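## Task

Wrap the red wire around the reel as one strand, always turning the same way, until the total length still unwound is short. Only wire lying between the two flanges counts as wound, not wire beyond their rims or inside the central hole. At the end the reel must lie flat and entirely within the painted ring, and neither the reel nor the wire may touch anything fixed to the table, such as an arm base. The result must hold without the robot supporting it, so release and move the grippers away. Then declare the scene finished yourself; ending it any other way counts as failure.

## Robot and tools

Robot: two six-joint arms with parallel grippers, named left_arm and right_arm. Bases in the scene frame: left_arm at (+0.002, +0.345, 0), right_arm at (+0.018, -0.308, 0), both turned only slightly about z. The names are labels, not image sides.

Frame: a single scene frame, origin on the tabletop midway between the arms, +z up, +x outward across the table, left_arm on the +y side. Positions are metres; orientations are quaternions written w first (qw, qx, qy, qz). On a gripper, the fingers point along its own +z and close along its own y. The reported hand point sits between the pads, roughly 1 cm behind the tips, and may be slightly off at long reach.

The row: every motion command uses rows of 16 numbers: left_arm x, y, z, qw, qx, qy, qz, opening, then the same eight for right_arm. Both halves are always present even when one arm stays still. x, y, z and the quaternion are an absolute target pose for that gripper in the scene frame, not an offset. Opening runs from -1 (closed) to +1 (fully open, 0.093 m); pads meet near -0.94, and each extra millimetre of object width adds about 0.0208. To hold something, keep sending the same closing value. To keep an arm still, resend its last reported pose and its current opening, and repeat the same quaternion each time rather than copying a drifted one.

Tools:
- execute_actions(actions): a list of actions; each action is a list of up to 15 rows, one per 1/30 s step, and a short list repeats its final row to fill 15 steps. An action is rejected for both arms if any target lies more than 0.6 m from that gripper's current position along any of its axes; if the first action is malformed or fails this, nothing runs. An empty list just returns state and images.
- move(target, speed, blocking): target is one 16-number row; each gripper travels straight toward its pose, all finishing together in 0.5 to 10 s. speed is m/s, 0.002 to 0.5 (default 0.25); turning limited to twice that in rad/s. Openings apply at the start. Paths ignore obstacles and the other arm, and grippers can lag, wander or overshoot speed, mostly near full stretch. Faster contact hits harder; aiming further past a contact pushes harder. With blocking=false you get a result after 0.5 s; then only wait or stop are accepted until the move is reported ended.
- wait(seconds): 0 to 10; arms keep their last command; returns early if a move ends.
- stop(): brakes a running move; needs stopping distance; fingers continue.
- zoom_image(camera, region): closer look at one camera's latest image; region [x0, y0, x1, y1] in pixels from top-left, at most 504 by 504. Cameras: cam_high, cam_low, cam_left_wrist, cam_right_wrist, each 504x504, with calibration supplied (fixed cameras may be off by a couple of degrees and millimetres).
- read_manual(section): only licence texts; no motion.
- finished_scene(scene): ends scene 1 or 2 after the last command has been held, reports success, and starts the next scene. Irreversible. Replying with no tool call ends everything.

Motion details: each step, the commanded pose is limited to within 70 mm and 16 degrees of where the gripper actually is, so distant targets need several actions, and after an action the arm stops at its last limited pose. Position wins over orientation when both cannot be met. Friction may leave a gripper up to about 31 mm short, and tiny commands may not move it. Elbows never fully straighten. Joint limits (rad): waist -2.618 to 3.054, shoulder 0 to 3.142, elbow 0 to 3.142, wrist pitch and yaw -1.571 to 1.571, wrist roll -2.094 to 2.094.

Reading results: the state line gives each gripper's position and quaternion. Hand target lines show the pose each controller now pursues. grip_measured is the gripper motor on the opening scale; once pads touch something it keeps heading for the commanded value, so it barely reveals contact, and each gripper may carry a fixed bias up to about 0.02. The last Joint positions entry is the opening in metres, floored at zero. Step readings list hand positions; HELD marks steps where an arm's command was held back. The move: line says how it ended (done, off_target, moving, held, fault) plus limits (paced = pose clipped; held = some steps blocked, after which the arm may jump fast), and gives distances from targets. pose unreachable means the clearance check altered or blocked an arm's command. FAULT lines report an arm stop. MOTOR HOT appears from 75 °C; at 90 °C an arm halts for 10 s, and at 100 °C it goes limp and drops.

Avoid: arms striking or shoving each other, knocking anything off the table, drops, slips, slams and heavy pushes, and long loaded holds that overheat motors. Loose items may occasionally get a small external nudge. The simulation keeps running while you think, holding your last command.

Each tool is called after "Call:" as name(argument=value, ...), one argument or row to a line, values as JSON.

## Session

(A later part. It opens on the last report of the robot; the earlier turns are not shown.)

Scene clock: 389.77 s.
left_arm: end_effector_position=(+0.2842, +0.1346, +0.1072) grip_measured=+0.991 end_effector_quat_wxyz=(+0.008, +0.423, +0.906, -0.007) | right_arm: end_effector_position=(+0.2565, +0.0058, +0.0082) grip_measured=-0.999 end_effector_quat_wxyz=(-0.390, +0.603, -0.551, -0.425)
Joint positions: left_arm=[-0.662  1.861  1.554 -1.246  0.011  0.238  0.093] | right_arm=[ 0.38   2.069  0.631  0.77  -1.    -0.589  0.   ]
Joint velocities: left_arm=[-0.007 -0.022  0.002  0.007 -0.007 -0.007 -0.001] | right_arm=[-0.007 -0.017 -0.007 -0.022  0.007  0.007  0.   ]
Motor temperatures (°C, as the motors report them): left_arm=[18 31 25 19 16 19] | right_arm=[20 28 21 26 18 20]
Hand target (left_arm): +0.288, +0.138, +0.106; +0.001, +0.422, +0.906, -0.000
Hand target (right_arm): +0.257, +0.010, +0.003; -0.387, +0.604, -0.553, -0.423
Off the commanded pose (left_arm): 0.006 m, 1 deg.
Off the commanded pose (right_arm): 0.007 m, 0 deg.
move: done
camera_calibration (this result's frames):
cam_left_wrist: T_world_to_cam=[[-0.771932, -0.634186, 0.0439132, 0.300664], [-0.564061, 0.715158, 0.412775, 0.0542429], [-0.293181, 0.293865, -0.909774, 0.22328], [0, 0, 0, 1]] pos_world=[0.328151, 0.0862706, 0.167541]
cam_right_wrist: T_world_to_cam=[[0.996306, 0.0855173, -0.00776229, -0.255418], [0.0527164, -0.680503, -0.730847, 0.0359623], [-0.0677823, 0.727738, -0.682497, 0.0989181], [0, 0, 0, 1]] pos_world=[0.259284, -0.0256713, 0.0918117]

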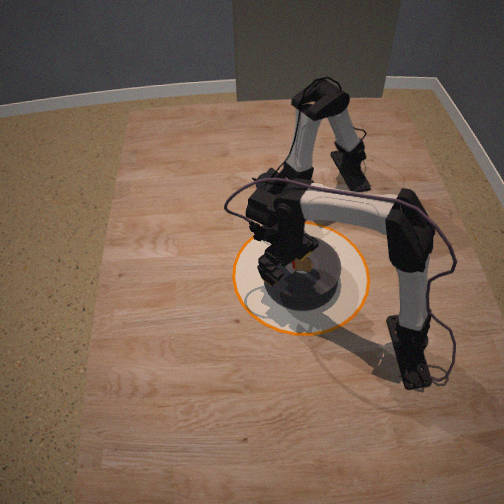

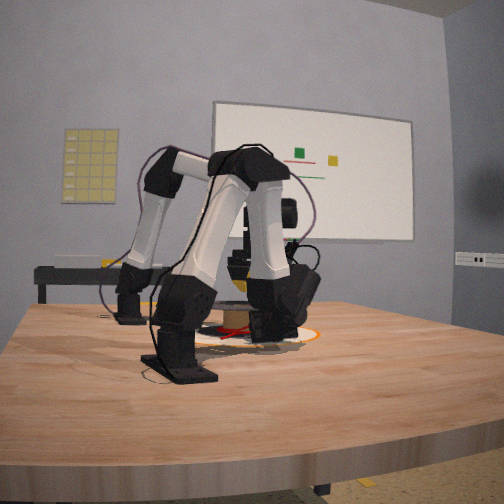

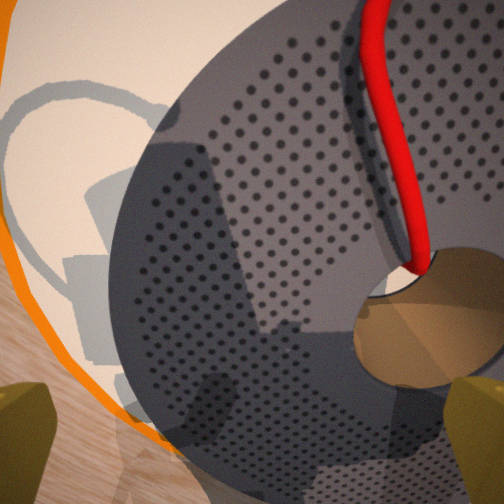

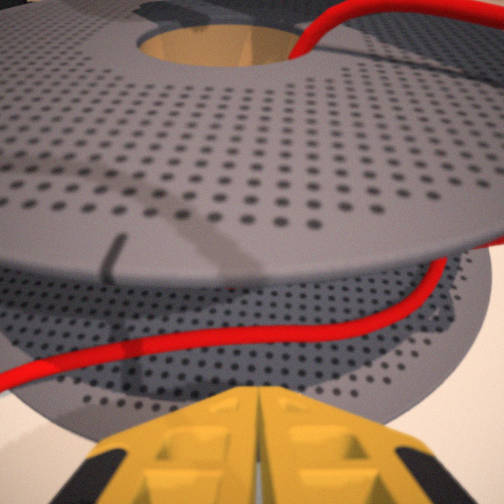

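Call:
move(
  target=[0.290,0.140,0.05,0,0.4226,0.9063,0,1.0,0.257,0.010,0.003,0.3875,-0.604,0.5535,0.4229,-1],
  speed=0.07,
)

Call:
execute_actions(
  actions=[
    [[0.288,0.138,0.056,0,0.4226,0.9063,0,0.34,0.257,0.010,0.003,0.3875,-0.604,0.5535,0.4229,-1]],
    [[0.288,0.138,0.056,0,0.4226,0.9063,0,0.34,0.257,0.010,0.003,0.3875,-0.604,0.5535,0.4229,-1]],
  ],
)

Call:
move(
  target=[0.2533,0.160,0.057,0,0.1305,0.9914,0,0.34,0.257,0.010,0.003,0.3875,-0.604,0.5535,0.4229,-1],
  speed=0.08,
)

Scene clock: 391.93 s.
left_arm: end_effector_position=(+0.2871, +0.1360, +0.0583) grip_measured=+0.991 end_effector_quat_wxyz=(+0.003, +0.424, +0.906, -0.006) | right_arm: end_effector_position=(+0.2565, +0.0058, +0.0082) grip_measured=-0.999 end_effector_quat_wxyz=(-0.390, +0.603, -0.551, -0.425)
Joint positions: left_arm=[-0.654  1.905  1.416 -1.073  0.011  0.249  0.093] | right_arm=[ 0.38   2.069  0.631  0.77  -1.    -0.589  0.   ]
Joint velocities: left_arm=[ 0.007  0.002 -0.012 -0.037 -0.11   0.022 -0.001] | right_arm=[ 0.007  0.007 -0.002  0.139  0.007  0.066  0.   ]
Motor temperatures (°C, as the motors report them): left_arm=[18 31 25 19 16 19] | right_arm=[20 28 21 26 18 20]
Hand target (left_arm): +0.290, +0.140, +0.050; +0.000, +0.423, +0.906, -0.000
Hand target (right_arm): +0.257, +0.010, +0.003; -0.387, +0.604, -0.554, -0.423
Off the commanded pose (left_arm): 0.010 m, 1 deg.
Off the commanded pose (right_arm): 0.007 m, 0 deg.
move: done
camera_calibration (this result's frames):
cam_left_wrist: T_world_to_cam=[[-0.773298, -0.632369, 0.0460422, 0.305935], [-0.559146, 0.714389, 0.420717, 0.073255], [-0.298941, 0.299596, -0.906023, 0.179956], [0, 0, 0, 1]] pos_world=[0.331335, 0.087217, 0.118139]
cam_right_wrist: T_world_to_cam=[[0.996322, 0.0852624, -0.00848121, -0.255415], [0.0520192, -0.680562, -0.730842, 0.0361415], [-0.0680853, 0.727713, -0.682494, 0.0989959], [0, 0, 0, 1]] pos_world=[0.259336, -0.0256668, 0.0918116]

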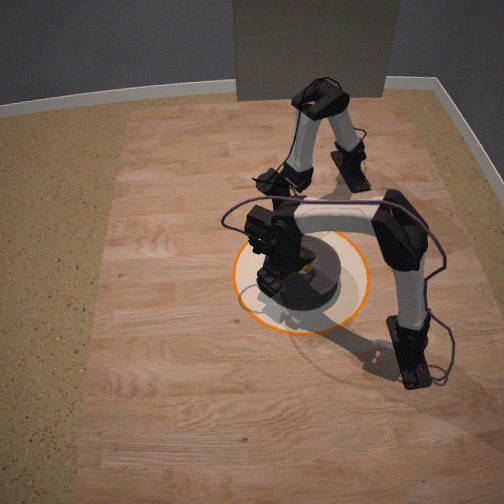

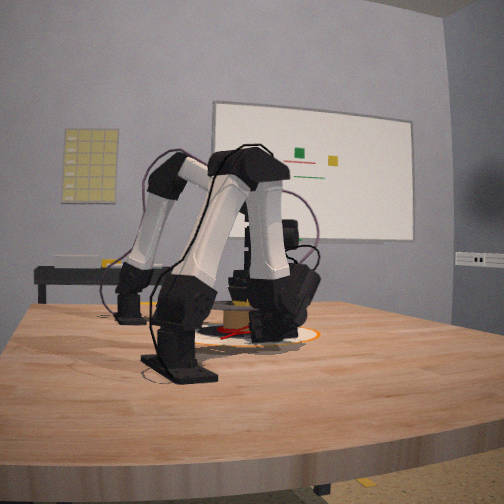

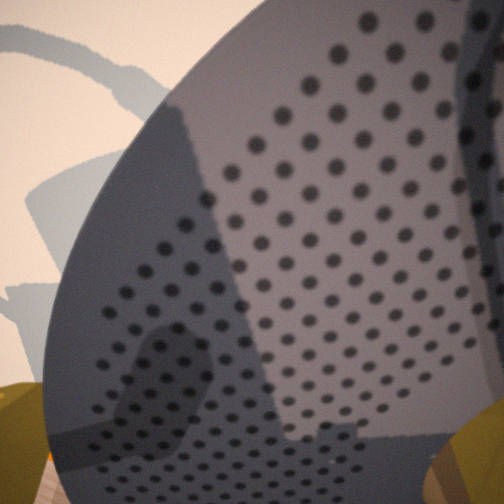

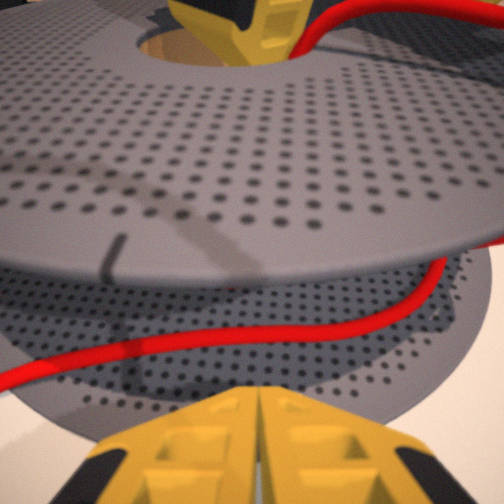

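Scene clock: 392.93 s.
left_arm: end_effector_position=(+0.2868, +0.1362, +0.0583) grip_measured=+0.415 end_effector_quat_wxyz=(+0.002, +0.425, +0.905, -0.006) | right_arm: end_effector_position=(+0.2566, +0.0058, +0.0082) grip_measured=-0.999 end_effector_quat_wxyz=(-0.390, +0.603, -0.551, -0.425)
Joint positions: left_arm=[-0.654  1.905  1.416 -1.075  0.011  0.251  0.065] | right_arm=[ 0.38   2.069  0.631  0.771 -1.    -0.589  0.   ]
Joint velocities: left_arm=[ 0.007  0.017  0.007 -0.066 -0.037 -0.007 -0.   ] | right_arm=[-0.002 -0.007  0.002  0.007 -0.007 -0.037  0.   ]
Motor temperatures (°C, as the motors report them): left_arm=[18 31 25 19 16 19] | right_arm=[20 28 21 26 18 20]
Hand target (left_arm): +0.288, +0.138, +0.056; +0.000, +0.423, +0.906, -0.000
Hand target (right_arm): +0.257, +0.010, +0.003; -0.387, +0.604, -0.553, -0.423
Off the commanded pose (left_arm): 0.003 m, 1 deg.
Off the commanded pose (right_arm): 0.007 m, 0 deg.
Step readings (end_effector_position; steps 1 to 15: 1st action; 16 to 30: 2nd action):
0: left_arm (+0.2871, +0.1360, +0.0583) | right_arm (+0.2565, +0.0058, +0.0082)
1: left_arm (+0.2871, +0.1360, +0.0583) | right_arm (+0.2565, +0.0058, +0.0082)
2: left_arm (+0.2872, +0.1361, +0.0583) | right_arm (+0.2565, +0.0058, +0.0082)
4: left_arm (+0.2868, +0.1362, +0.0583) | right_arm (+0.2566, +0.0058, +0.0082)
8: left_arm (+0.2868, +0.1362, +0.0583) | right_arm (+0.2566, +0.0058, +0.0082)
15: left_arm (+0.2868, +0.1362, +0.0583) | right_arm (+0.2566, +0.0058, +0.0082)
16: left_arm (+0.2868, +0.1362, +0.0583) | right_arm (+0.2566, +0.0058, +0.0082)
17: left_arm (+0.2868, +0.1362, +0.0583) | right_arm (+0.2566, +0.0058, +0.0082)
19: left_arm (+0.2868, +0.1362, +0.0583) | right_arm (+0.2566, +0.0058, +0.0082)
23: left_arm (+0.2868, +0.1362, +0.0583) | right_arm (+0.2566, +0.0058, +0.0082)
30: end_effector_position above
camera_calibration (this result's frames):
cam_left_wrist: T_world_to_cam=[[-0.774447, -0.630934, 0.0464138, 0.305953], [-0.557273, 0.715077, 0.422032, 0.0722261], [-0.299464, 0.300976, -0.905392, 0.179724], [0, 0, 0, 1]] pos_world=[0.331015, 0.0872962, 0.118039]
cam_right_wrist: T_world_to_cam=[[0.996354, 0.0849657, -0.00769371, -0.25555], [0.0523806, -0.680431, -0.730937, 0.0361131], [-0.0673396, 0.72787, -0.682401, 0.0988311], [0, 0, 0, 1]] pos_world=[0.259382, -0.0256506, 0.0918728]

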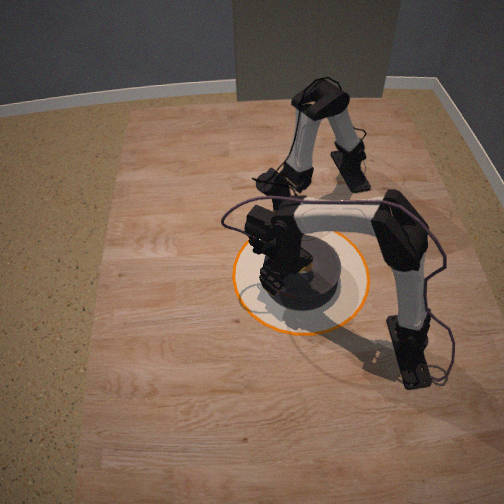

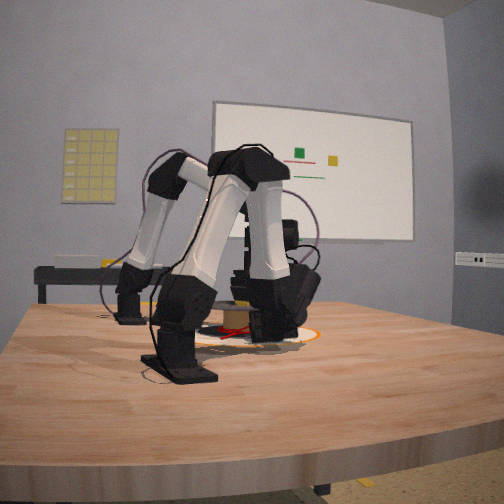

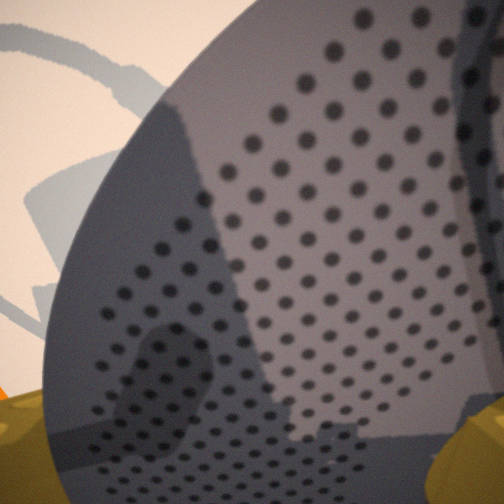

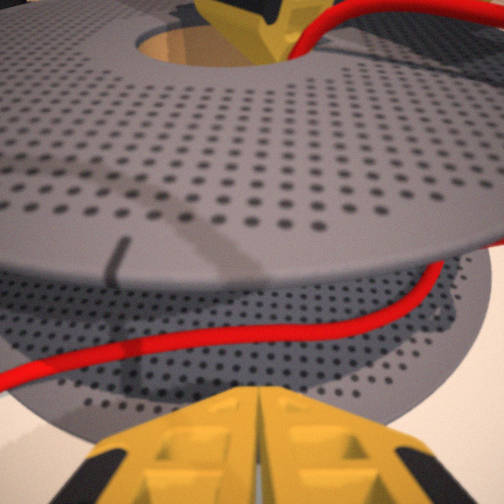

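Scene clock: 397.10 s.
left_arm: end_effector_position=(+0.2571, +0.1570, +0.0572) grip_measured=+0.415 end_effector_quat_wxyz=(-0.003, +0.140, +0.990, -0.007) | right_arm: end_effector_position=(+0.2576, +0.0059, +0.0083) grip_measured=-0.999 end_effector_quat_wxyz=(-0.392, +0.603, -0.552, -0.422)
Joint positions: left_arm=[-0.654  1.778  1.247 -1.038  0.015 -0.345  0.065] | right_arm=[ 0.38   2.069  0.631  0.774 -0.996 -0.589  0.   ]
Joint velocities: left_arm=[-0.002 -0.007  0.002  0.007 -0.007 -0.066 -0.001] | right_arm=[ 0.012  0.012 -0.007 -0.022 -0.007  0.051  0.   ]
Motor temperatures (°C, as the motors report them): left_arm=[18 32 25 19 16 19] | right_arm=[20 29 21 26 18 20]
Hand target (left_arm): +0.254, +0.161, +0.057; -0.000, +0.131, +0.991, -0.000
Hand target (right_arm): +0.257, +0.010, +0.003; -0.387, +0.604, -0.553, -0.423
Off the commanded pose (left_arm): 0.005 m, 1 deg.
Off the commanded pose (right_arm): 0.007 m, 1 deg.
move: done
camera_calibration (this result's frames):
cam_left_wrist: T_world_to_cam=[[-0.286277, -0.956746, 0.0517917, 0.221474], [-0.856765, 0.279811, 0.433197, 0.185967], [-0.428952, 0.0796413, -0.89981, 0.231245], [0, 0, 0, 1]] pos_world=[0.321926, 0.141442, 0.116046]
cam_right_wrist: T_world_to_cam=[[0.996679, 0.0813766, -0.00301168, -0.256642], [0.0533881, -0.680915, -0.730414, 0.03595], [-0.0614893, 0.727827, -0.682998, 0.0973757], [0, 0, 0, 1]] pos_world=[0.259858, -0.0255092, 0.0919928]

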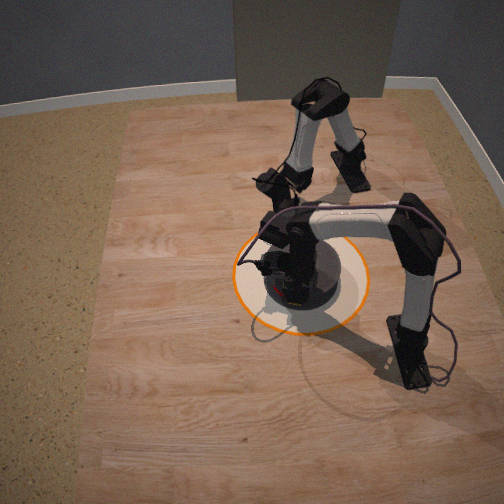

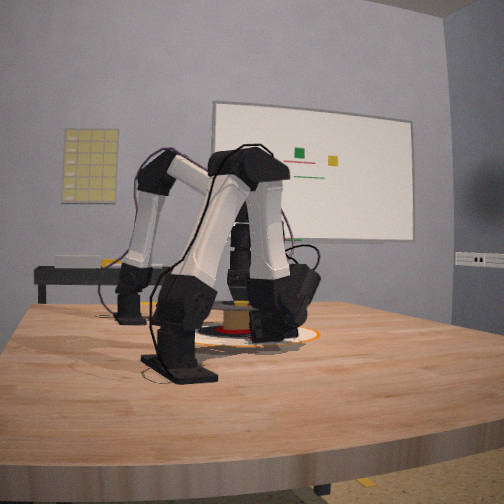

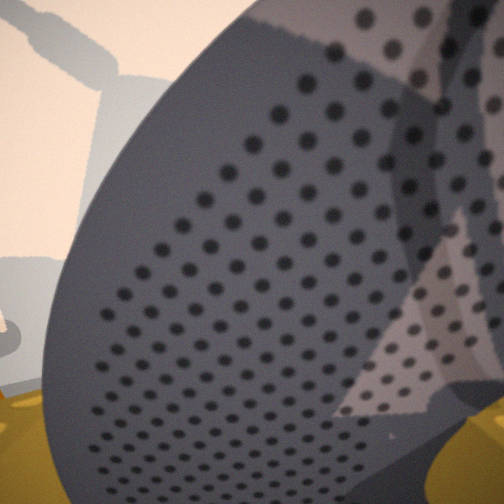

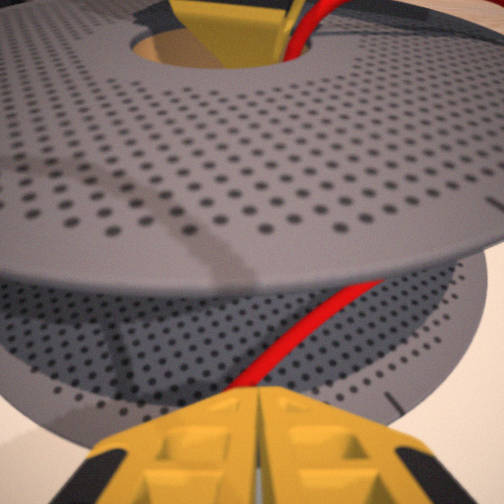

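Call:
move(
  target=[0.2197,0.161,0.057,0,-0.1305,0.9914,0,0.34,0.257,0.010,0.002,0.3875,-0.604,0.5535,0.4229,-1],
  speed=0.08,
)

Call:
move(
  target=[0.1915,0.1445,0.057,0,-0.3827,0.9239,0,0.34,0.257,0.010,0.002,0.3875,-0.604,0.5535,0.4229,-1],
  speed=0.08,
)

Scene clock: 401.20 s.
left_arm: end_effector_position=(+0.2243, +0.1570, +0.0567) grip_measured=+0.416 end_effector_quat_wxyz=(-0.004, -0.124, +0.992, -0.007) | right_arm: end_effector_position=(+0.2580, +0.0061, +0.0087) grip_measured=-0.999 end_effector_quat_wxyz=(-0.394, +0.603, -0.551, -0.422)
Joint positions: left_arm=[-0.72   1.681  1.131 -1.016  0.015 -0.942  0.065] | right_arm=[ 0.38   2.069  0.631  0.777 -0.995 -0.589  0.   ]
Joint velocities: left_arm=[-0.002  0.012 -0.012  0.022 -0.081 -0.022  0.   ] | right_arm=[-0.002 -0.012 -0.027 -0.007 -0.037 -0.066  0.   ]
Motor temperatures (°C, as the motors report them): left_arm=[18 32 25 19 16 19] | right_arm=[20 29 21 26 18 20]
Hand target (left_arm): +0.220, +0.162, +0.057; -0.000, -0.131, +0.991, +0.000
Hand target (right_arm): +0.257, +0.010, +0.002; -0.387, +0.604, -0.554, -0.423
Off the commanded pose (left_arm): 0.006 m, 1 deg.
Off the commanded pose (right_arm): 0.008 m, 1 deg.
move: done
camera_calibration (this result's frames):
cam_left_wrist: T_world_to_cam=[[0.23751, -0.970038, 0.0511452, 0.0966856], [-0.878011, -0.191857, 0.438507, 0.236592], [-0.415555, -0.149056, -0.897271, 0.24952], [0, 0, 0, 1]] pos_world=[0.288456, 0.176373, 0.115195]
cam_right_wrist: T_world_to_cam=[[0.996732, 0.0807789, -0.0000803781, -0.257061], [0.0550563, -0.680067, -0.73108, 0.0358442], [-0.0591105, 0.728686, -0.682292, 0.0968925], [0, 0, 0, 1]] pos_world=[0.259975, -0.0254626, 0.0922933]

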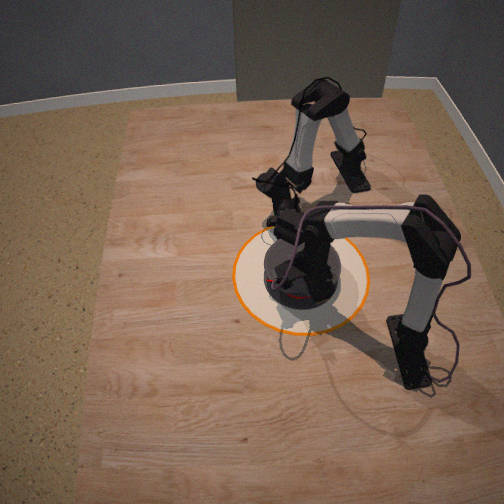

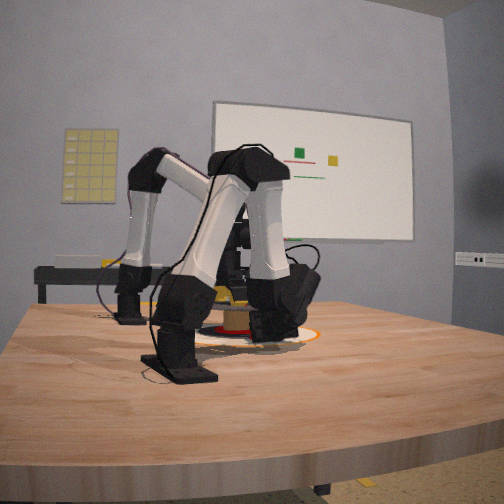

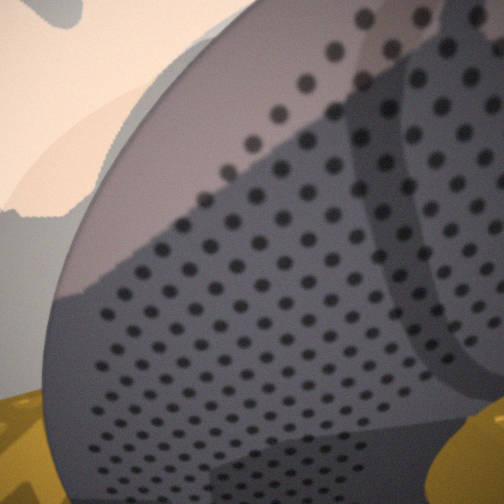

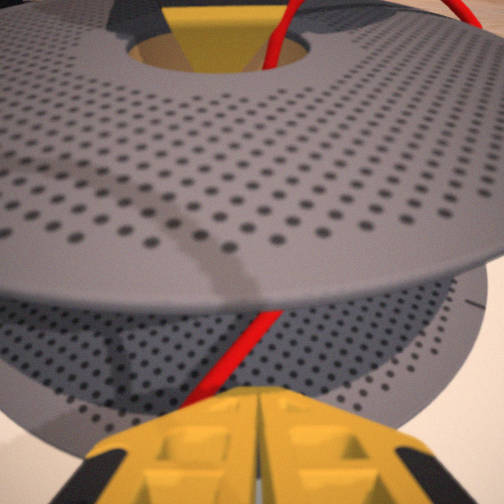

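Scene clock: 404.90 s.
left_arm: end_effector_position=(+0.1971, +0.1407, +0.0564) grip_measured=+0.416 end_effector_quat_wxyz=(-0.001, -0.378, +0.926, -0.004) | right_arm: end_effector_position=(+0.2583, +0.0063, +0.0091) grip_measured=-0.999 end_effector_quat_wxyz=(-0.395, +0.603, -0.550, -0.421)
Joint positions: left_arm=[-0.832  1.648  1.094 -1.01   0.005 -1.581  0.065] | right_arm=[ 0.38   2.069  0.631  0.781 -0.995 -0.589  0.   ]
Joint velocities: left_arm=[-0.002 -0.007 -0.002 -0.066  0.007 -0.037 -0.001] | right_arm=[ 0.007 -0.012  0.002  0.037 -0.037 -0.007  0.   ]
Motor temperatures (°C, as the motors report them): left_arm=[18 32 25 19 16 19] | right_arm=[20 29 21 26 18 20]
Hand target (left_arm): +0.191, +0.145, +0.057; -0.000, -0.383, +0.924, +0.001
Hand target (right_arm): +0.257, +0.010, +0.002; -0.387, +0.604, -0.553, -0.423
Off the commanded pose (left_arm): 0.007 m, 1 deg.
Off the commanded pose (right_arm): 0.008 m, 1 deg.
move: done
camera_calibration (this result's frames):
cam_left_wrist: T_world_to_cam=[[0.693421, -0.719169, 0.0443018, -0.0373542], [-0.661278, -0.610775, 0.435506, 0.226122], [-0.286144, -0.331285, -0.899095, 0.235761], [0, 0, 0, 1]] pos_world=[0.242893, 0.18935, 0.115148]
cam_right_wrist: T_world_to_cam=[[0.996728, 0.0807763, 0.00297671, -0.257398], [0.0571932, -0.678747, -0.732142, 0.0357308], [-0.0571193, 0.729916, -0.681146, 0.0965509], [0, 0, 0, 1]] pos_world=[0.260027, -0.0254303, 0.0926915]

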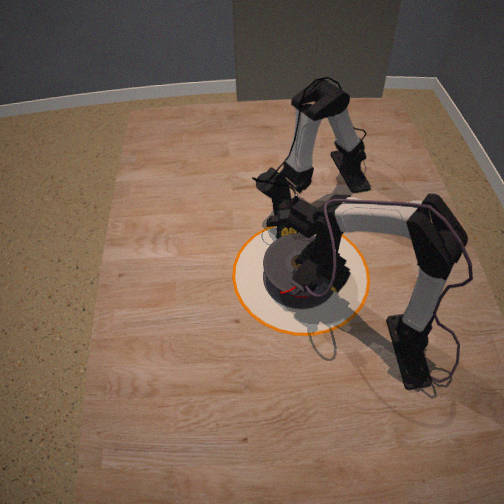

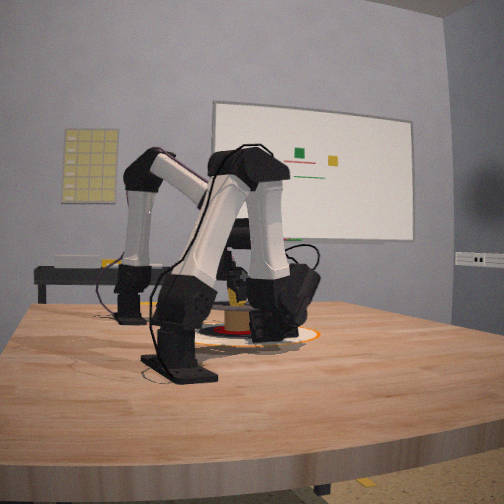

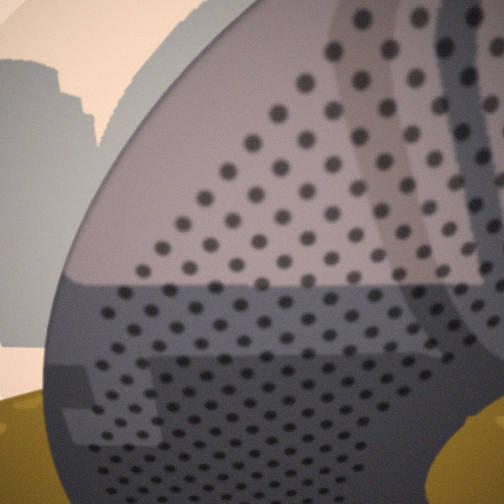

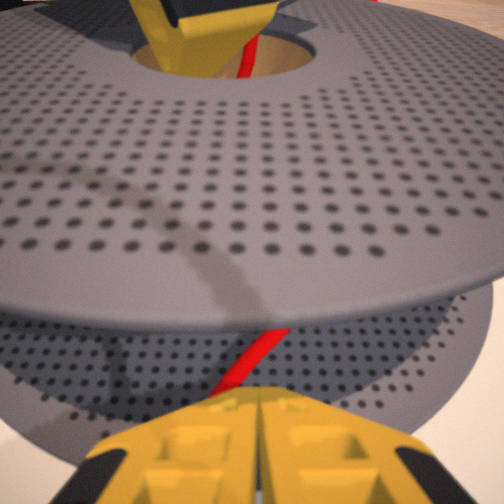

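Call:
move(
  target=[0.180,0.130,0.057,0,-0.537,0.8436,0,0.34,0.257,0.010,0.002,0.3875,-0.604,0.5535,0.4229,-1],
  speed=0.08,
)

Call:
zoom_image(
  camera="cam_low",
  region=[180,280,340,360],
)

Scene clock: 407.80 s.
left_arm: end_effector_position=(+0.1831, +0.1283, +0.0564) grip_measured=+0.417 end_effector_quat_wxyz=(-0.002, -0.534, +0.846, -0.004) | right_arm: end_effector_position=(+0.2583, +0.0063, +0.0091) grip_measured=-0.999 end_effector_quat_wxyz=(-0.395, +0.603, -0.550, -0.421)
Joint positions: left_arm=[-0.899  1.648  1.094 -1.01   0.005 -1.998  0.065] | right_arm=[ 0.38   2.069  0.631  0.781 -0.995 -0.589  0.   ]
Joint velocities: left_arm=[-0.012  0.027 -0.007 -0.007 -0.051 -0.066 -0.   ] | right_arm=[ 0.007  0.002 -0.007 -0.037 -0.007  0.037  0.   ]
Motor temperatures (°C, as the motors report them): left_arm=[18 32 25 19 16 19] | right_arm=[20 29 21 26 18 20]
Hand target (left_arm): +0.180, +0.131, +0.057; -0.000, -0.537, +0.844, +0.000
Hand target (right_arm): +0.257, +0.010, +0.002; -0.387, +0.604, -0.553, -0.423
Off the commanded pose (left_arm): 0.004 m, 1 deg.
Off the commanded pose (right_arm): 0.008 m, 1 deg.
move: done
camera_calibration (this result's frames):
cam_left_wrist: T_world_to_cam=[[0.898378, -0.437255, 0.0415339, -0.110183], [-0.409775, -0.800348, 0.437638, 0.187419], [-0.158118, -0.410184, -0.898191, 0.214262], [0, 0, 0, 1]] pos_world=[0.209664, 0.189709, 0.115003]
cam_right_wrist: T_world_to_cam=[[0.996728, 0.0807763, 0.00297671, -0.257398], [0.0571932, -0.678747, -0.732142, 0.0357308], [-0.0571193, 0.729916, -0.681146, 0.0965509], [0, 0, 0, 1]] pos_world=[0.260027, -0.0254303, 0.0926915]

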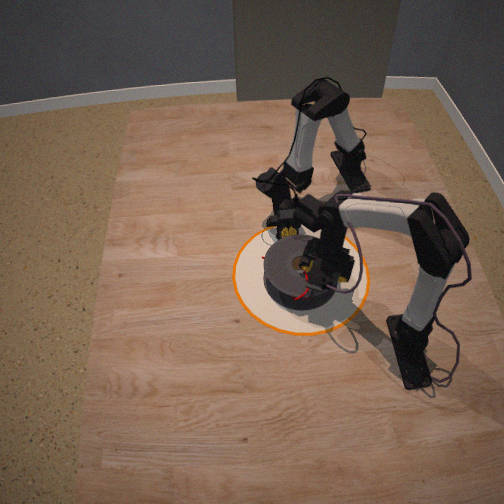

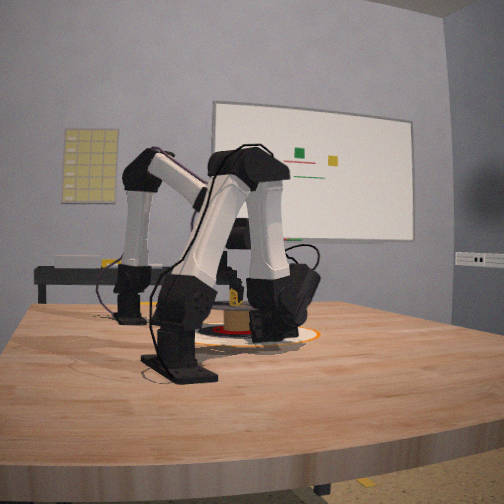

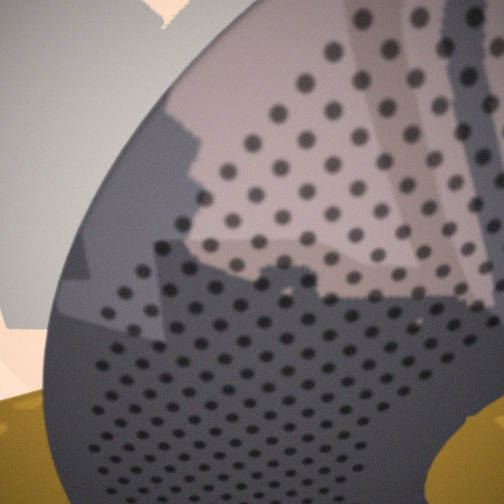

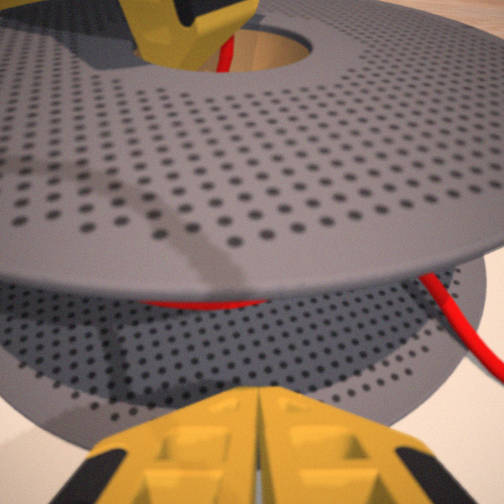

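Region (180, 280, 340, 360) of cam_low's 504x504 image, scaled by 3.150, with more detail than that image has.

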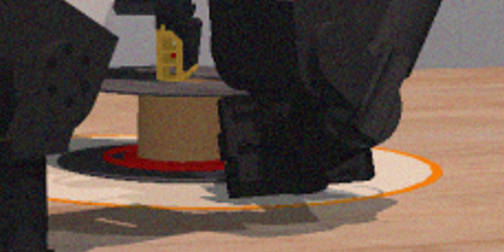

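Call:
move(
  target=[0.180,0.130,0.057,0,-0.537,0.8436,0,0.34,0.275,-0.05,0.03,0.378,-0.595,0.60,0.38,-1],
  speed=0.12,
)

Scene clock: 409.63 s.
left_arm: end_effector_position=(+0.1831, +0.1283, +0.0564) grip_measured=+0.417 end_effector_quat_wxyz=(-0.002, -0.535, +0.845, -0.004) | right_arm: end_effector_position=(+0.2772, -0.0445, +0.0314) grip_measured=-0.999 end_effector_quat_wxyz=(+0.382, -0.595, +0.594, +0.383)
Joint positions: left_arm=[-0.899  1.648  1.094 -1.01   0.005 -2.001  0.065] | right_arm=[ 0.228  1.852  0.631  0.357 -0.995 -0.775  0.   ]
Joint velocities: left_arm=[ 0.002 -0.007 -0.007  0.095  0.022  0.051 -0.   ] | right_arm=[ 0.007  0.002  0.017  0.051 -0.022 -0.066  0.   ]
Motor temperatures (°C, as the motors report them): left_arm=[18 32 25 19 16 19] | right_arm=[20 29 21 26 18 20]
Hand target (left_arm): +0.180, +0.130, +0.057; -0.000, -0.537, +0.844, +0.000
Hand target (right_arm): +0.275, -0.049, +0.031; -0.379, +0.593, -0.599, -0.382
Off the commanded pose (left_arm): 0.004 m, 1 deg.
Off the commanded pose (right_arm): 0.006 m, 1 deg.
move: done
camera_calibration (this result's frames):
cam_left_wrist: T_world_to_cam=[[0.899544, -0.434854, 0.0415133, -0.110703], [-0.407626, -0.801439, 0.437648, 0.187165], [-0.157043, -0.410605, -0.898187, 0.214119], [0, 0, 0, 1]] pos_world=[0.209501, 0.18978, 0.115002]
cam_right_wrist: T_world_to_cam=[[0.99994, -0.000888532, -0.0109378, -0.276284], [-0.00798488, -0.74263, -0.669654, 0.0297997], [-0.00752774, 0.669701, -0.742593, 0.13536], [0, 0, 0, 1]] pos_world=[0.277524, -0.0687662, 0.117451]

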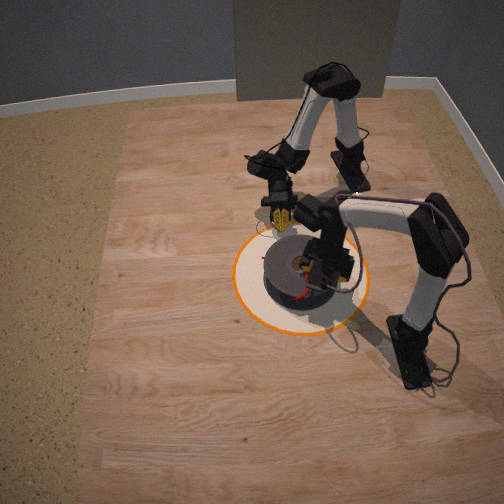

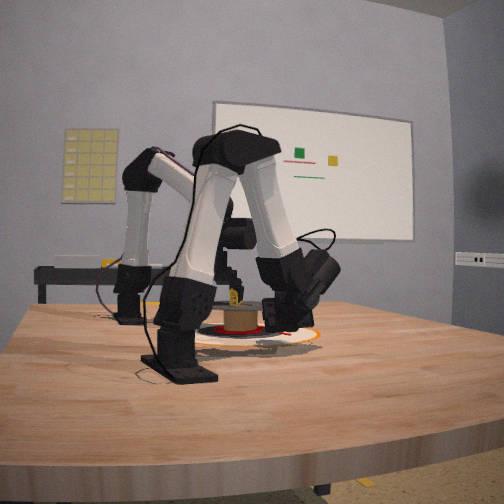

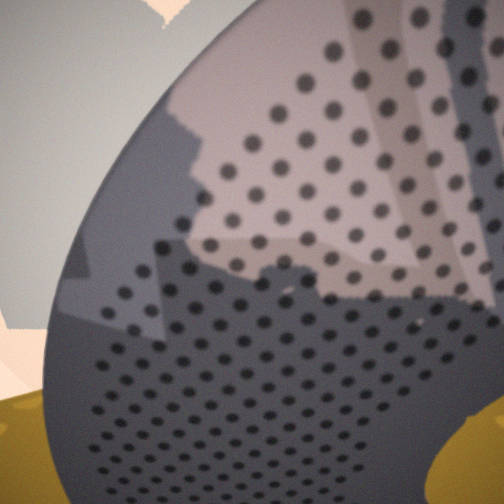

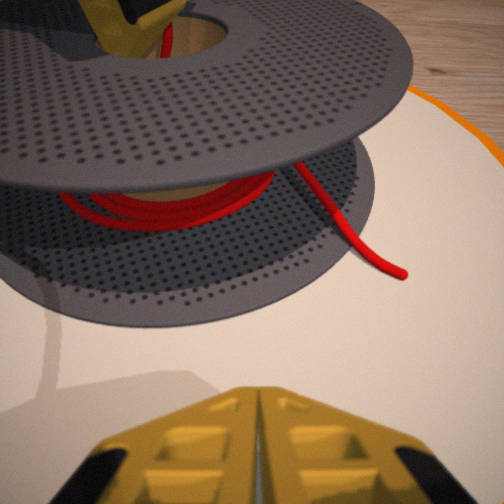

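Call:
move(
  target=[0.180,0.130,0.105,0,-0.537,0.8436,0,1.0,0.32,-0.03,0.035,0.33,-0.66,0.55,0.39,-1],
  speed=0.15,
)

Call:
move(
  target=[0.250,0.163,0.105,0,0.087,0.996,0,1.0,0.35,0.025,0.03,0.2868,-0.7094,0.4967,0.4096,-1],
  speed=0.15,
)

Scene clock: 417.83 s.
left_arm: end_effector_position=(+0.1802, +0.1316, +0.0951) grip_measured=+0.991 end_effector_quat_wxyz=(-0.004, -0.538, +0.843, +0.010) | right_arm: end_effector_position=(+0.3158, -0.0288, +0.0358) grip_measured=-0.999 end_effector_quat_wxyz=(-0.333, +0.662, -0.549, -0.386)
Joint positions: left_arm=[-0.899  1.622  1.224 -1.194  0.006 -2.008  0.093] | right_arm=[ 0.219  2.008  1.042 -0.216 -1.024 -1.143  0.   ]
Joint velocities: left_arm=[ 0.007 -0.012  0.007 -0.081 -0.022 -0.051  0.   ] | right_arm=[ 0.002 -0.007  0.012 -0.022  0.007 -0.066  0.   ]
Motor temperatures (°C, as the motors report them): left_arm=[18 31 25 18 16 19] | right_arm=[20 29 21 26 18 20]
Hand target (left_arm): +0.180, +0.130, +0.105; -0.000, -0.537, +0.843, -0.000
Hand target (right_arm): +0.320, -0.030, +0.035; -0.332, +0.659, -0.551, -0.391
Off the commanded pose (left_arm): 0.010 m, 1 deg.
Off the commanded pose (right_arm): 0.004 m, 1 deg.
move: done
camera_calibration (this result's frames):
cam_left_wrist: T_world_to_cam=[[0.903199, -0.428925, 0.0159756, -0.107284], [-0.393891, -0.813489, 0.427885, 0.171749], [-0.170535, -0.392758, -0.903692, 0.250411], [0, 0, 0, 1]] pos_world=[0.207253, 0.19205, 0.15452]
cam_right_wrist: T_world_to_cam=[[0.985254, 0.170949, 0.00712195, -0.305944], [0.139454, -0.778226, -0.612305, -0.00499023], [-0.0991306, 0.604269, -0.79059, 0.15717], [0, 0, 0, 1]] pos_world=[0.317709, -0.0465554, 0.12338]

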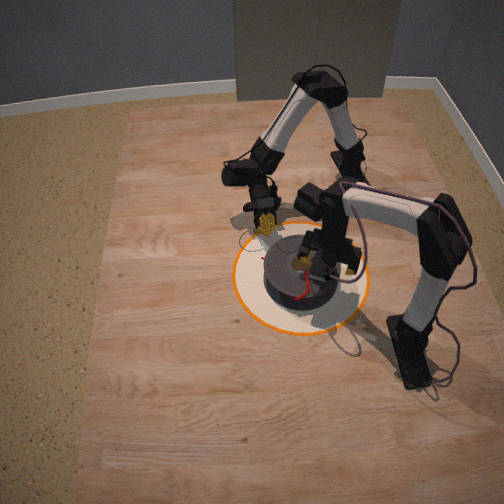

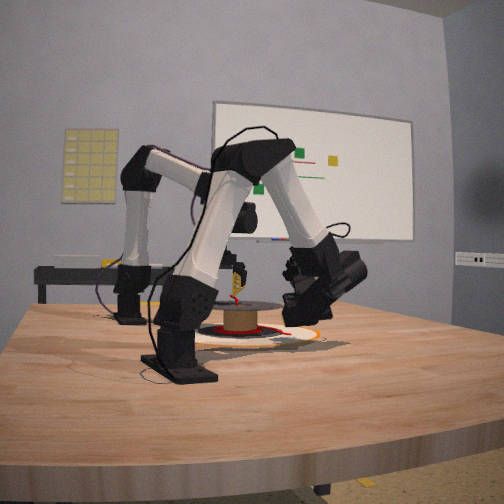

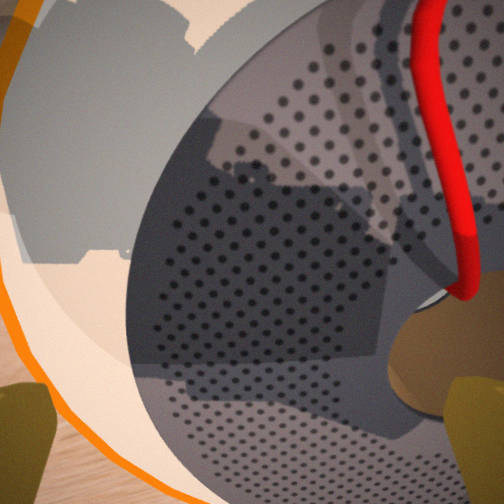

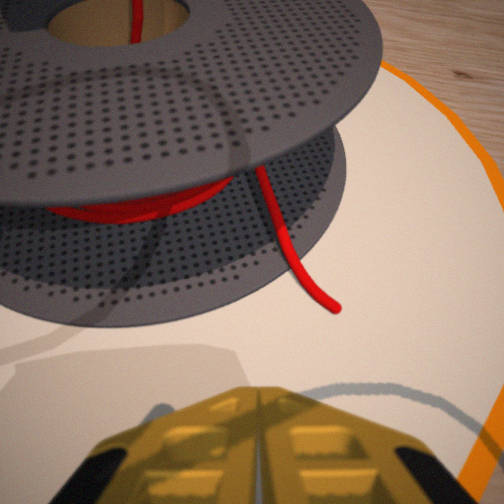

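Scene clock: 422.67 s.
left_arm: end_effector_position=(+0.2475, +0.1590, +0.1062) grip_measured=+0.991 end_effector_quat_wxyz=(+0.007, +0.087, +0.996, -0.008) | right_arm: end_effector_position=(+0.3522, +0.0198, +0.0312) grip_measured=-0.999 end_effector_quat_wxyz=(-0.292, +0.708, -0.502, -0.402)
Joint positions: left_arm=[-0.672  1.692  1.344 -1.203  0.006 -0.47   0.093] | right_arm=[ 0.29   2.272  1.506 -0.576 -1.024 -1.316  0.   ]
Joint velocities: left_arm=[ 0.002 -0.002  0.002  0.037 -0.007 -0.022  0.   ] | right_arm=[ 0.002  0.002  0.012  0.037 -0.022 -0.007  0.   ]
Motor temperatures (°C, as the motors report them): left_arm=[18 31 25 18 16 19] | right_arm=[20 30 21 25 18 20]
Hand target (left_arm): +0.250, +0.161, +0.105; +0.001, +0.087, +0.996, -0.001
Hand target (right_arm): +0.350, +0.025, +0.030; -0.287, +0.709, -0.498, -0.409
Off the commanded pose (left_arm): 0.005 m, 1 deg.
Off the commanded pose (right_arm): 0.006 m, 1 deg.
move: done
camera_calibration (this result's frames):
cam_left_wrist: T_world_to_cam=[[-0.18313, -0.981734, 0.0515889, 0.196543], [-0.889557, 0.187818, 0.416428, 0.180453], [-0.418511, 0.0303691, -0.907704, 0.277195], [0, 0, 0, 1]] pos_world=[0.312526, 0.150643, 0.166326]
cam_right_wrist: T_world_to_cam=[[0.94663, 0.322322, 0.000004063, -0.339208], [0.260455, -0.764924, -0.589113, -0.0185832], [-0.189881, 0.557673, -0.808051, 0.161185], [0, 0, 0, 1]] pos_world=[0.35655, 0.00523099, 0.119299]

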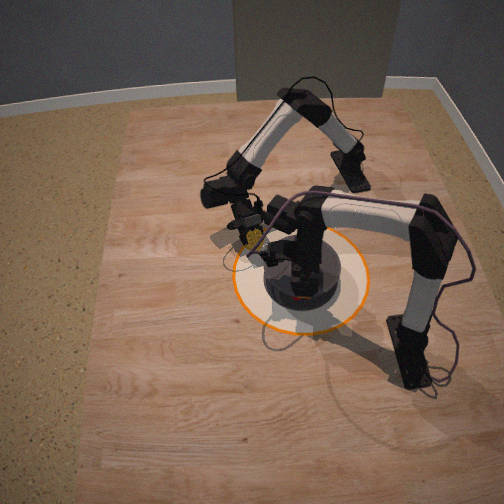

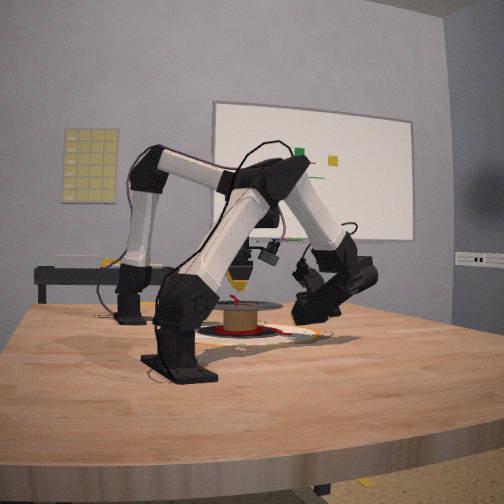

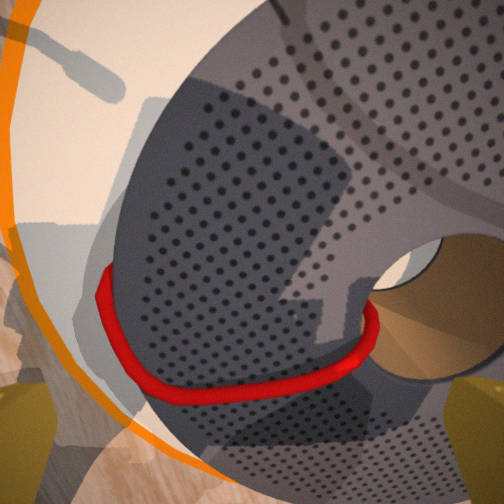

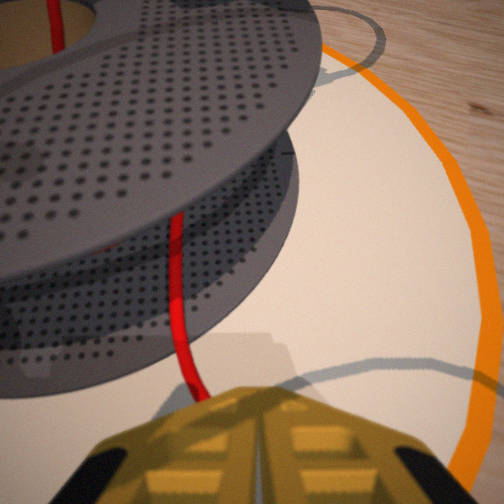

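Call:
move(
  target=[0.278,0.150,0.105,0,0.3007,0.9537,0,1.0,0.336,0.072,0.02,0.2868,-0.7094,0.4967,0.4096,-1],
  speed=0.1,
)

Scene clock: 426.93 s.
left_arm: end_effector_position=(+0.2749, +0.1469, +0.1067) grip_measured=+0.991 end_effector_quat_wxyz=(+0.007, +0.301, +0.954, -0.005) | right_arm: end_effector_position=(+0.3364, +0.0656, +0.0250) grip_measured=-0.999 end_effector_quat_wxyz=(-0.287, +0.707, -0.499, -0.411)
Joint positions: left_arm=[-0.652  1.805  1.48  -1.229  0.006 -0.013  0.093] | right_arm=[ 0.397  2.3    1.506 -0.409 -1.008 -1.138  0.   ]
Joint velocities: left_arm=[-0.022 -0.017 -0.002 -0.022 -0.095  0.051  0.   ] | right_arm=[-0.007 -0.017  0.007 -0.022  0.007  0.051  0.   ]
Motor temperatures (°C, as the motors report them): left_arm=[18 30 26 18 16 19] | right_arm=[20 31 22 25 18 20]
Hand target (left_arm): +0.278, +0.149, +0.105; +0.000, +0.301, +0.954, -0.000
Hand target (right_arm): +0.336, +0.071, +0.019; -0.285, +0.711, -0.497, -0.408
Off the commanded pose (left_arm): 0.005 m, 1 deg.
Off the commanded pose (right_arm): 0.008 m, 0 deg.
move: done
camera_calibration (this result's frames):
cam_left_wrist: T_world_to_cam=[[-0.581478, -0.81241, 0.0432786, 0.275174], [-0.729314, 0.544099, 0.414797, 0.110691], [-0.360533, 0.209632, -0.908884, 0.247321], [0, 0, 0, 1]] pos_world=[0.329904, 0.111481, 0.166963]
cam_right_wrist: T_world_to_cam=[[0.942341, 0.334364, -0.0139096, -0.338068], [0.260399, -0.758724, -0.597102, 0.0167019], [-0.210203, 0.559052, -0.802045, 0.134253], [0, 0, 0, 1]] pos_world=[0.342447, 0.0506554, 0.112947]

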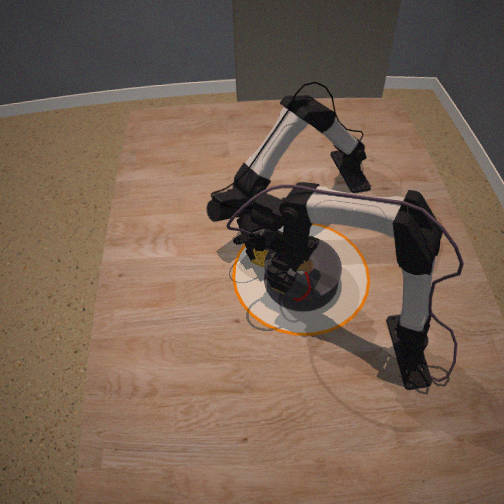

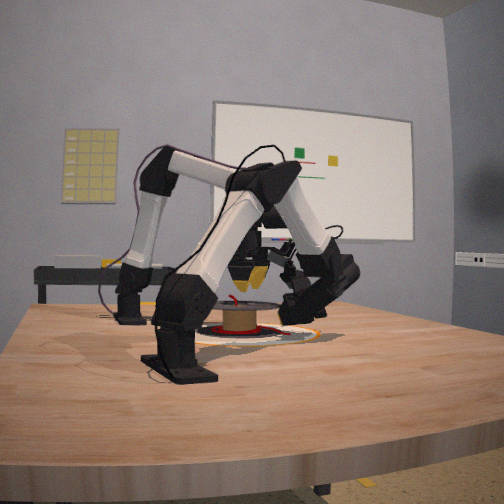

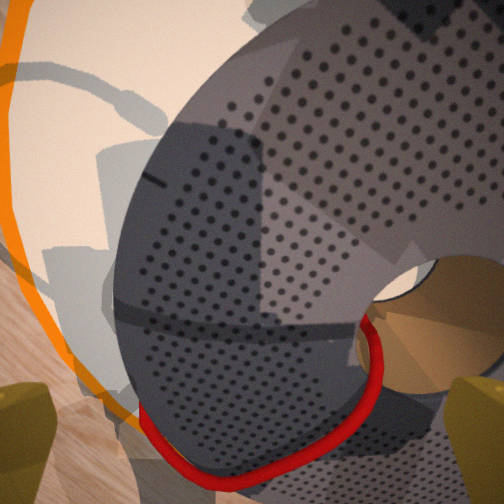

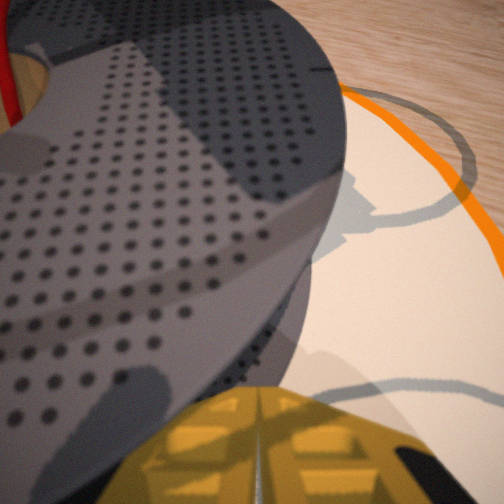

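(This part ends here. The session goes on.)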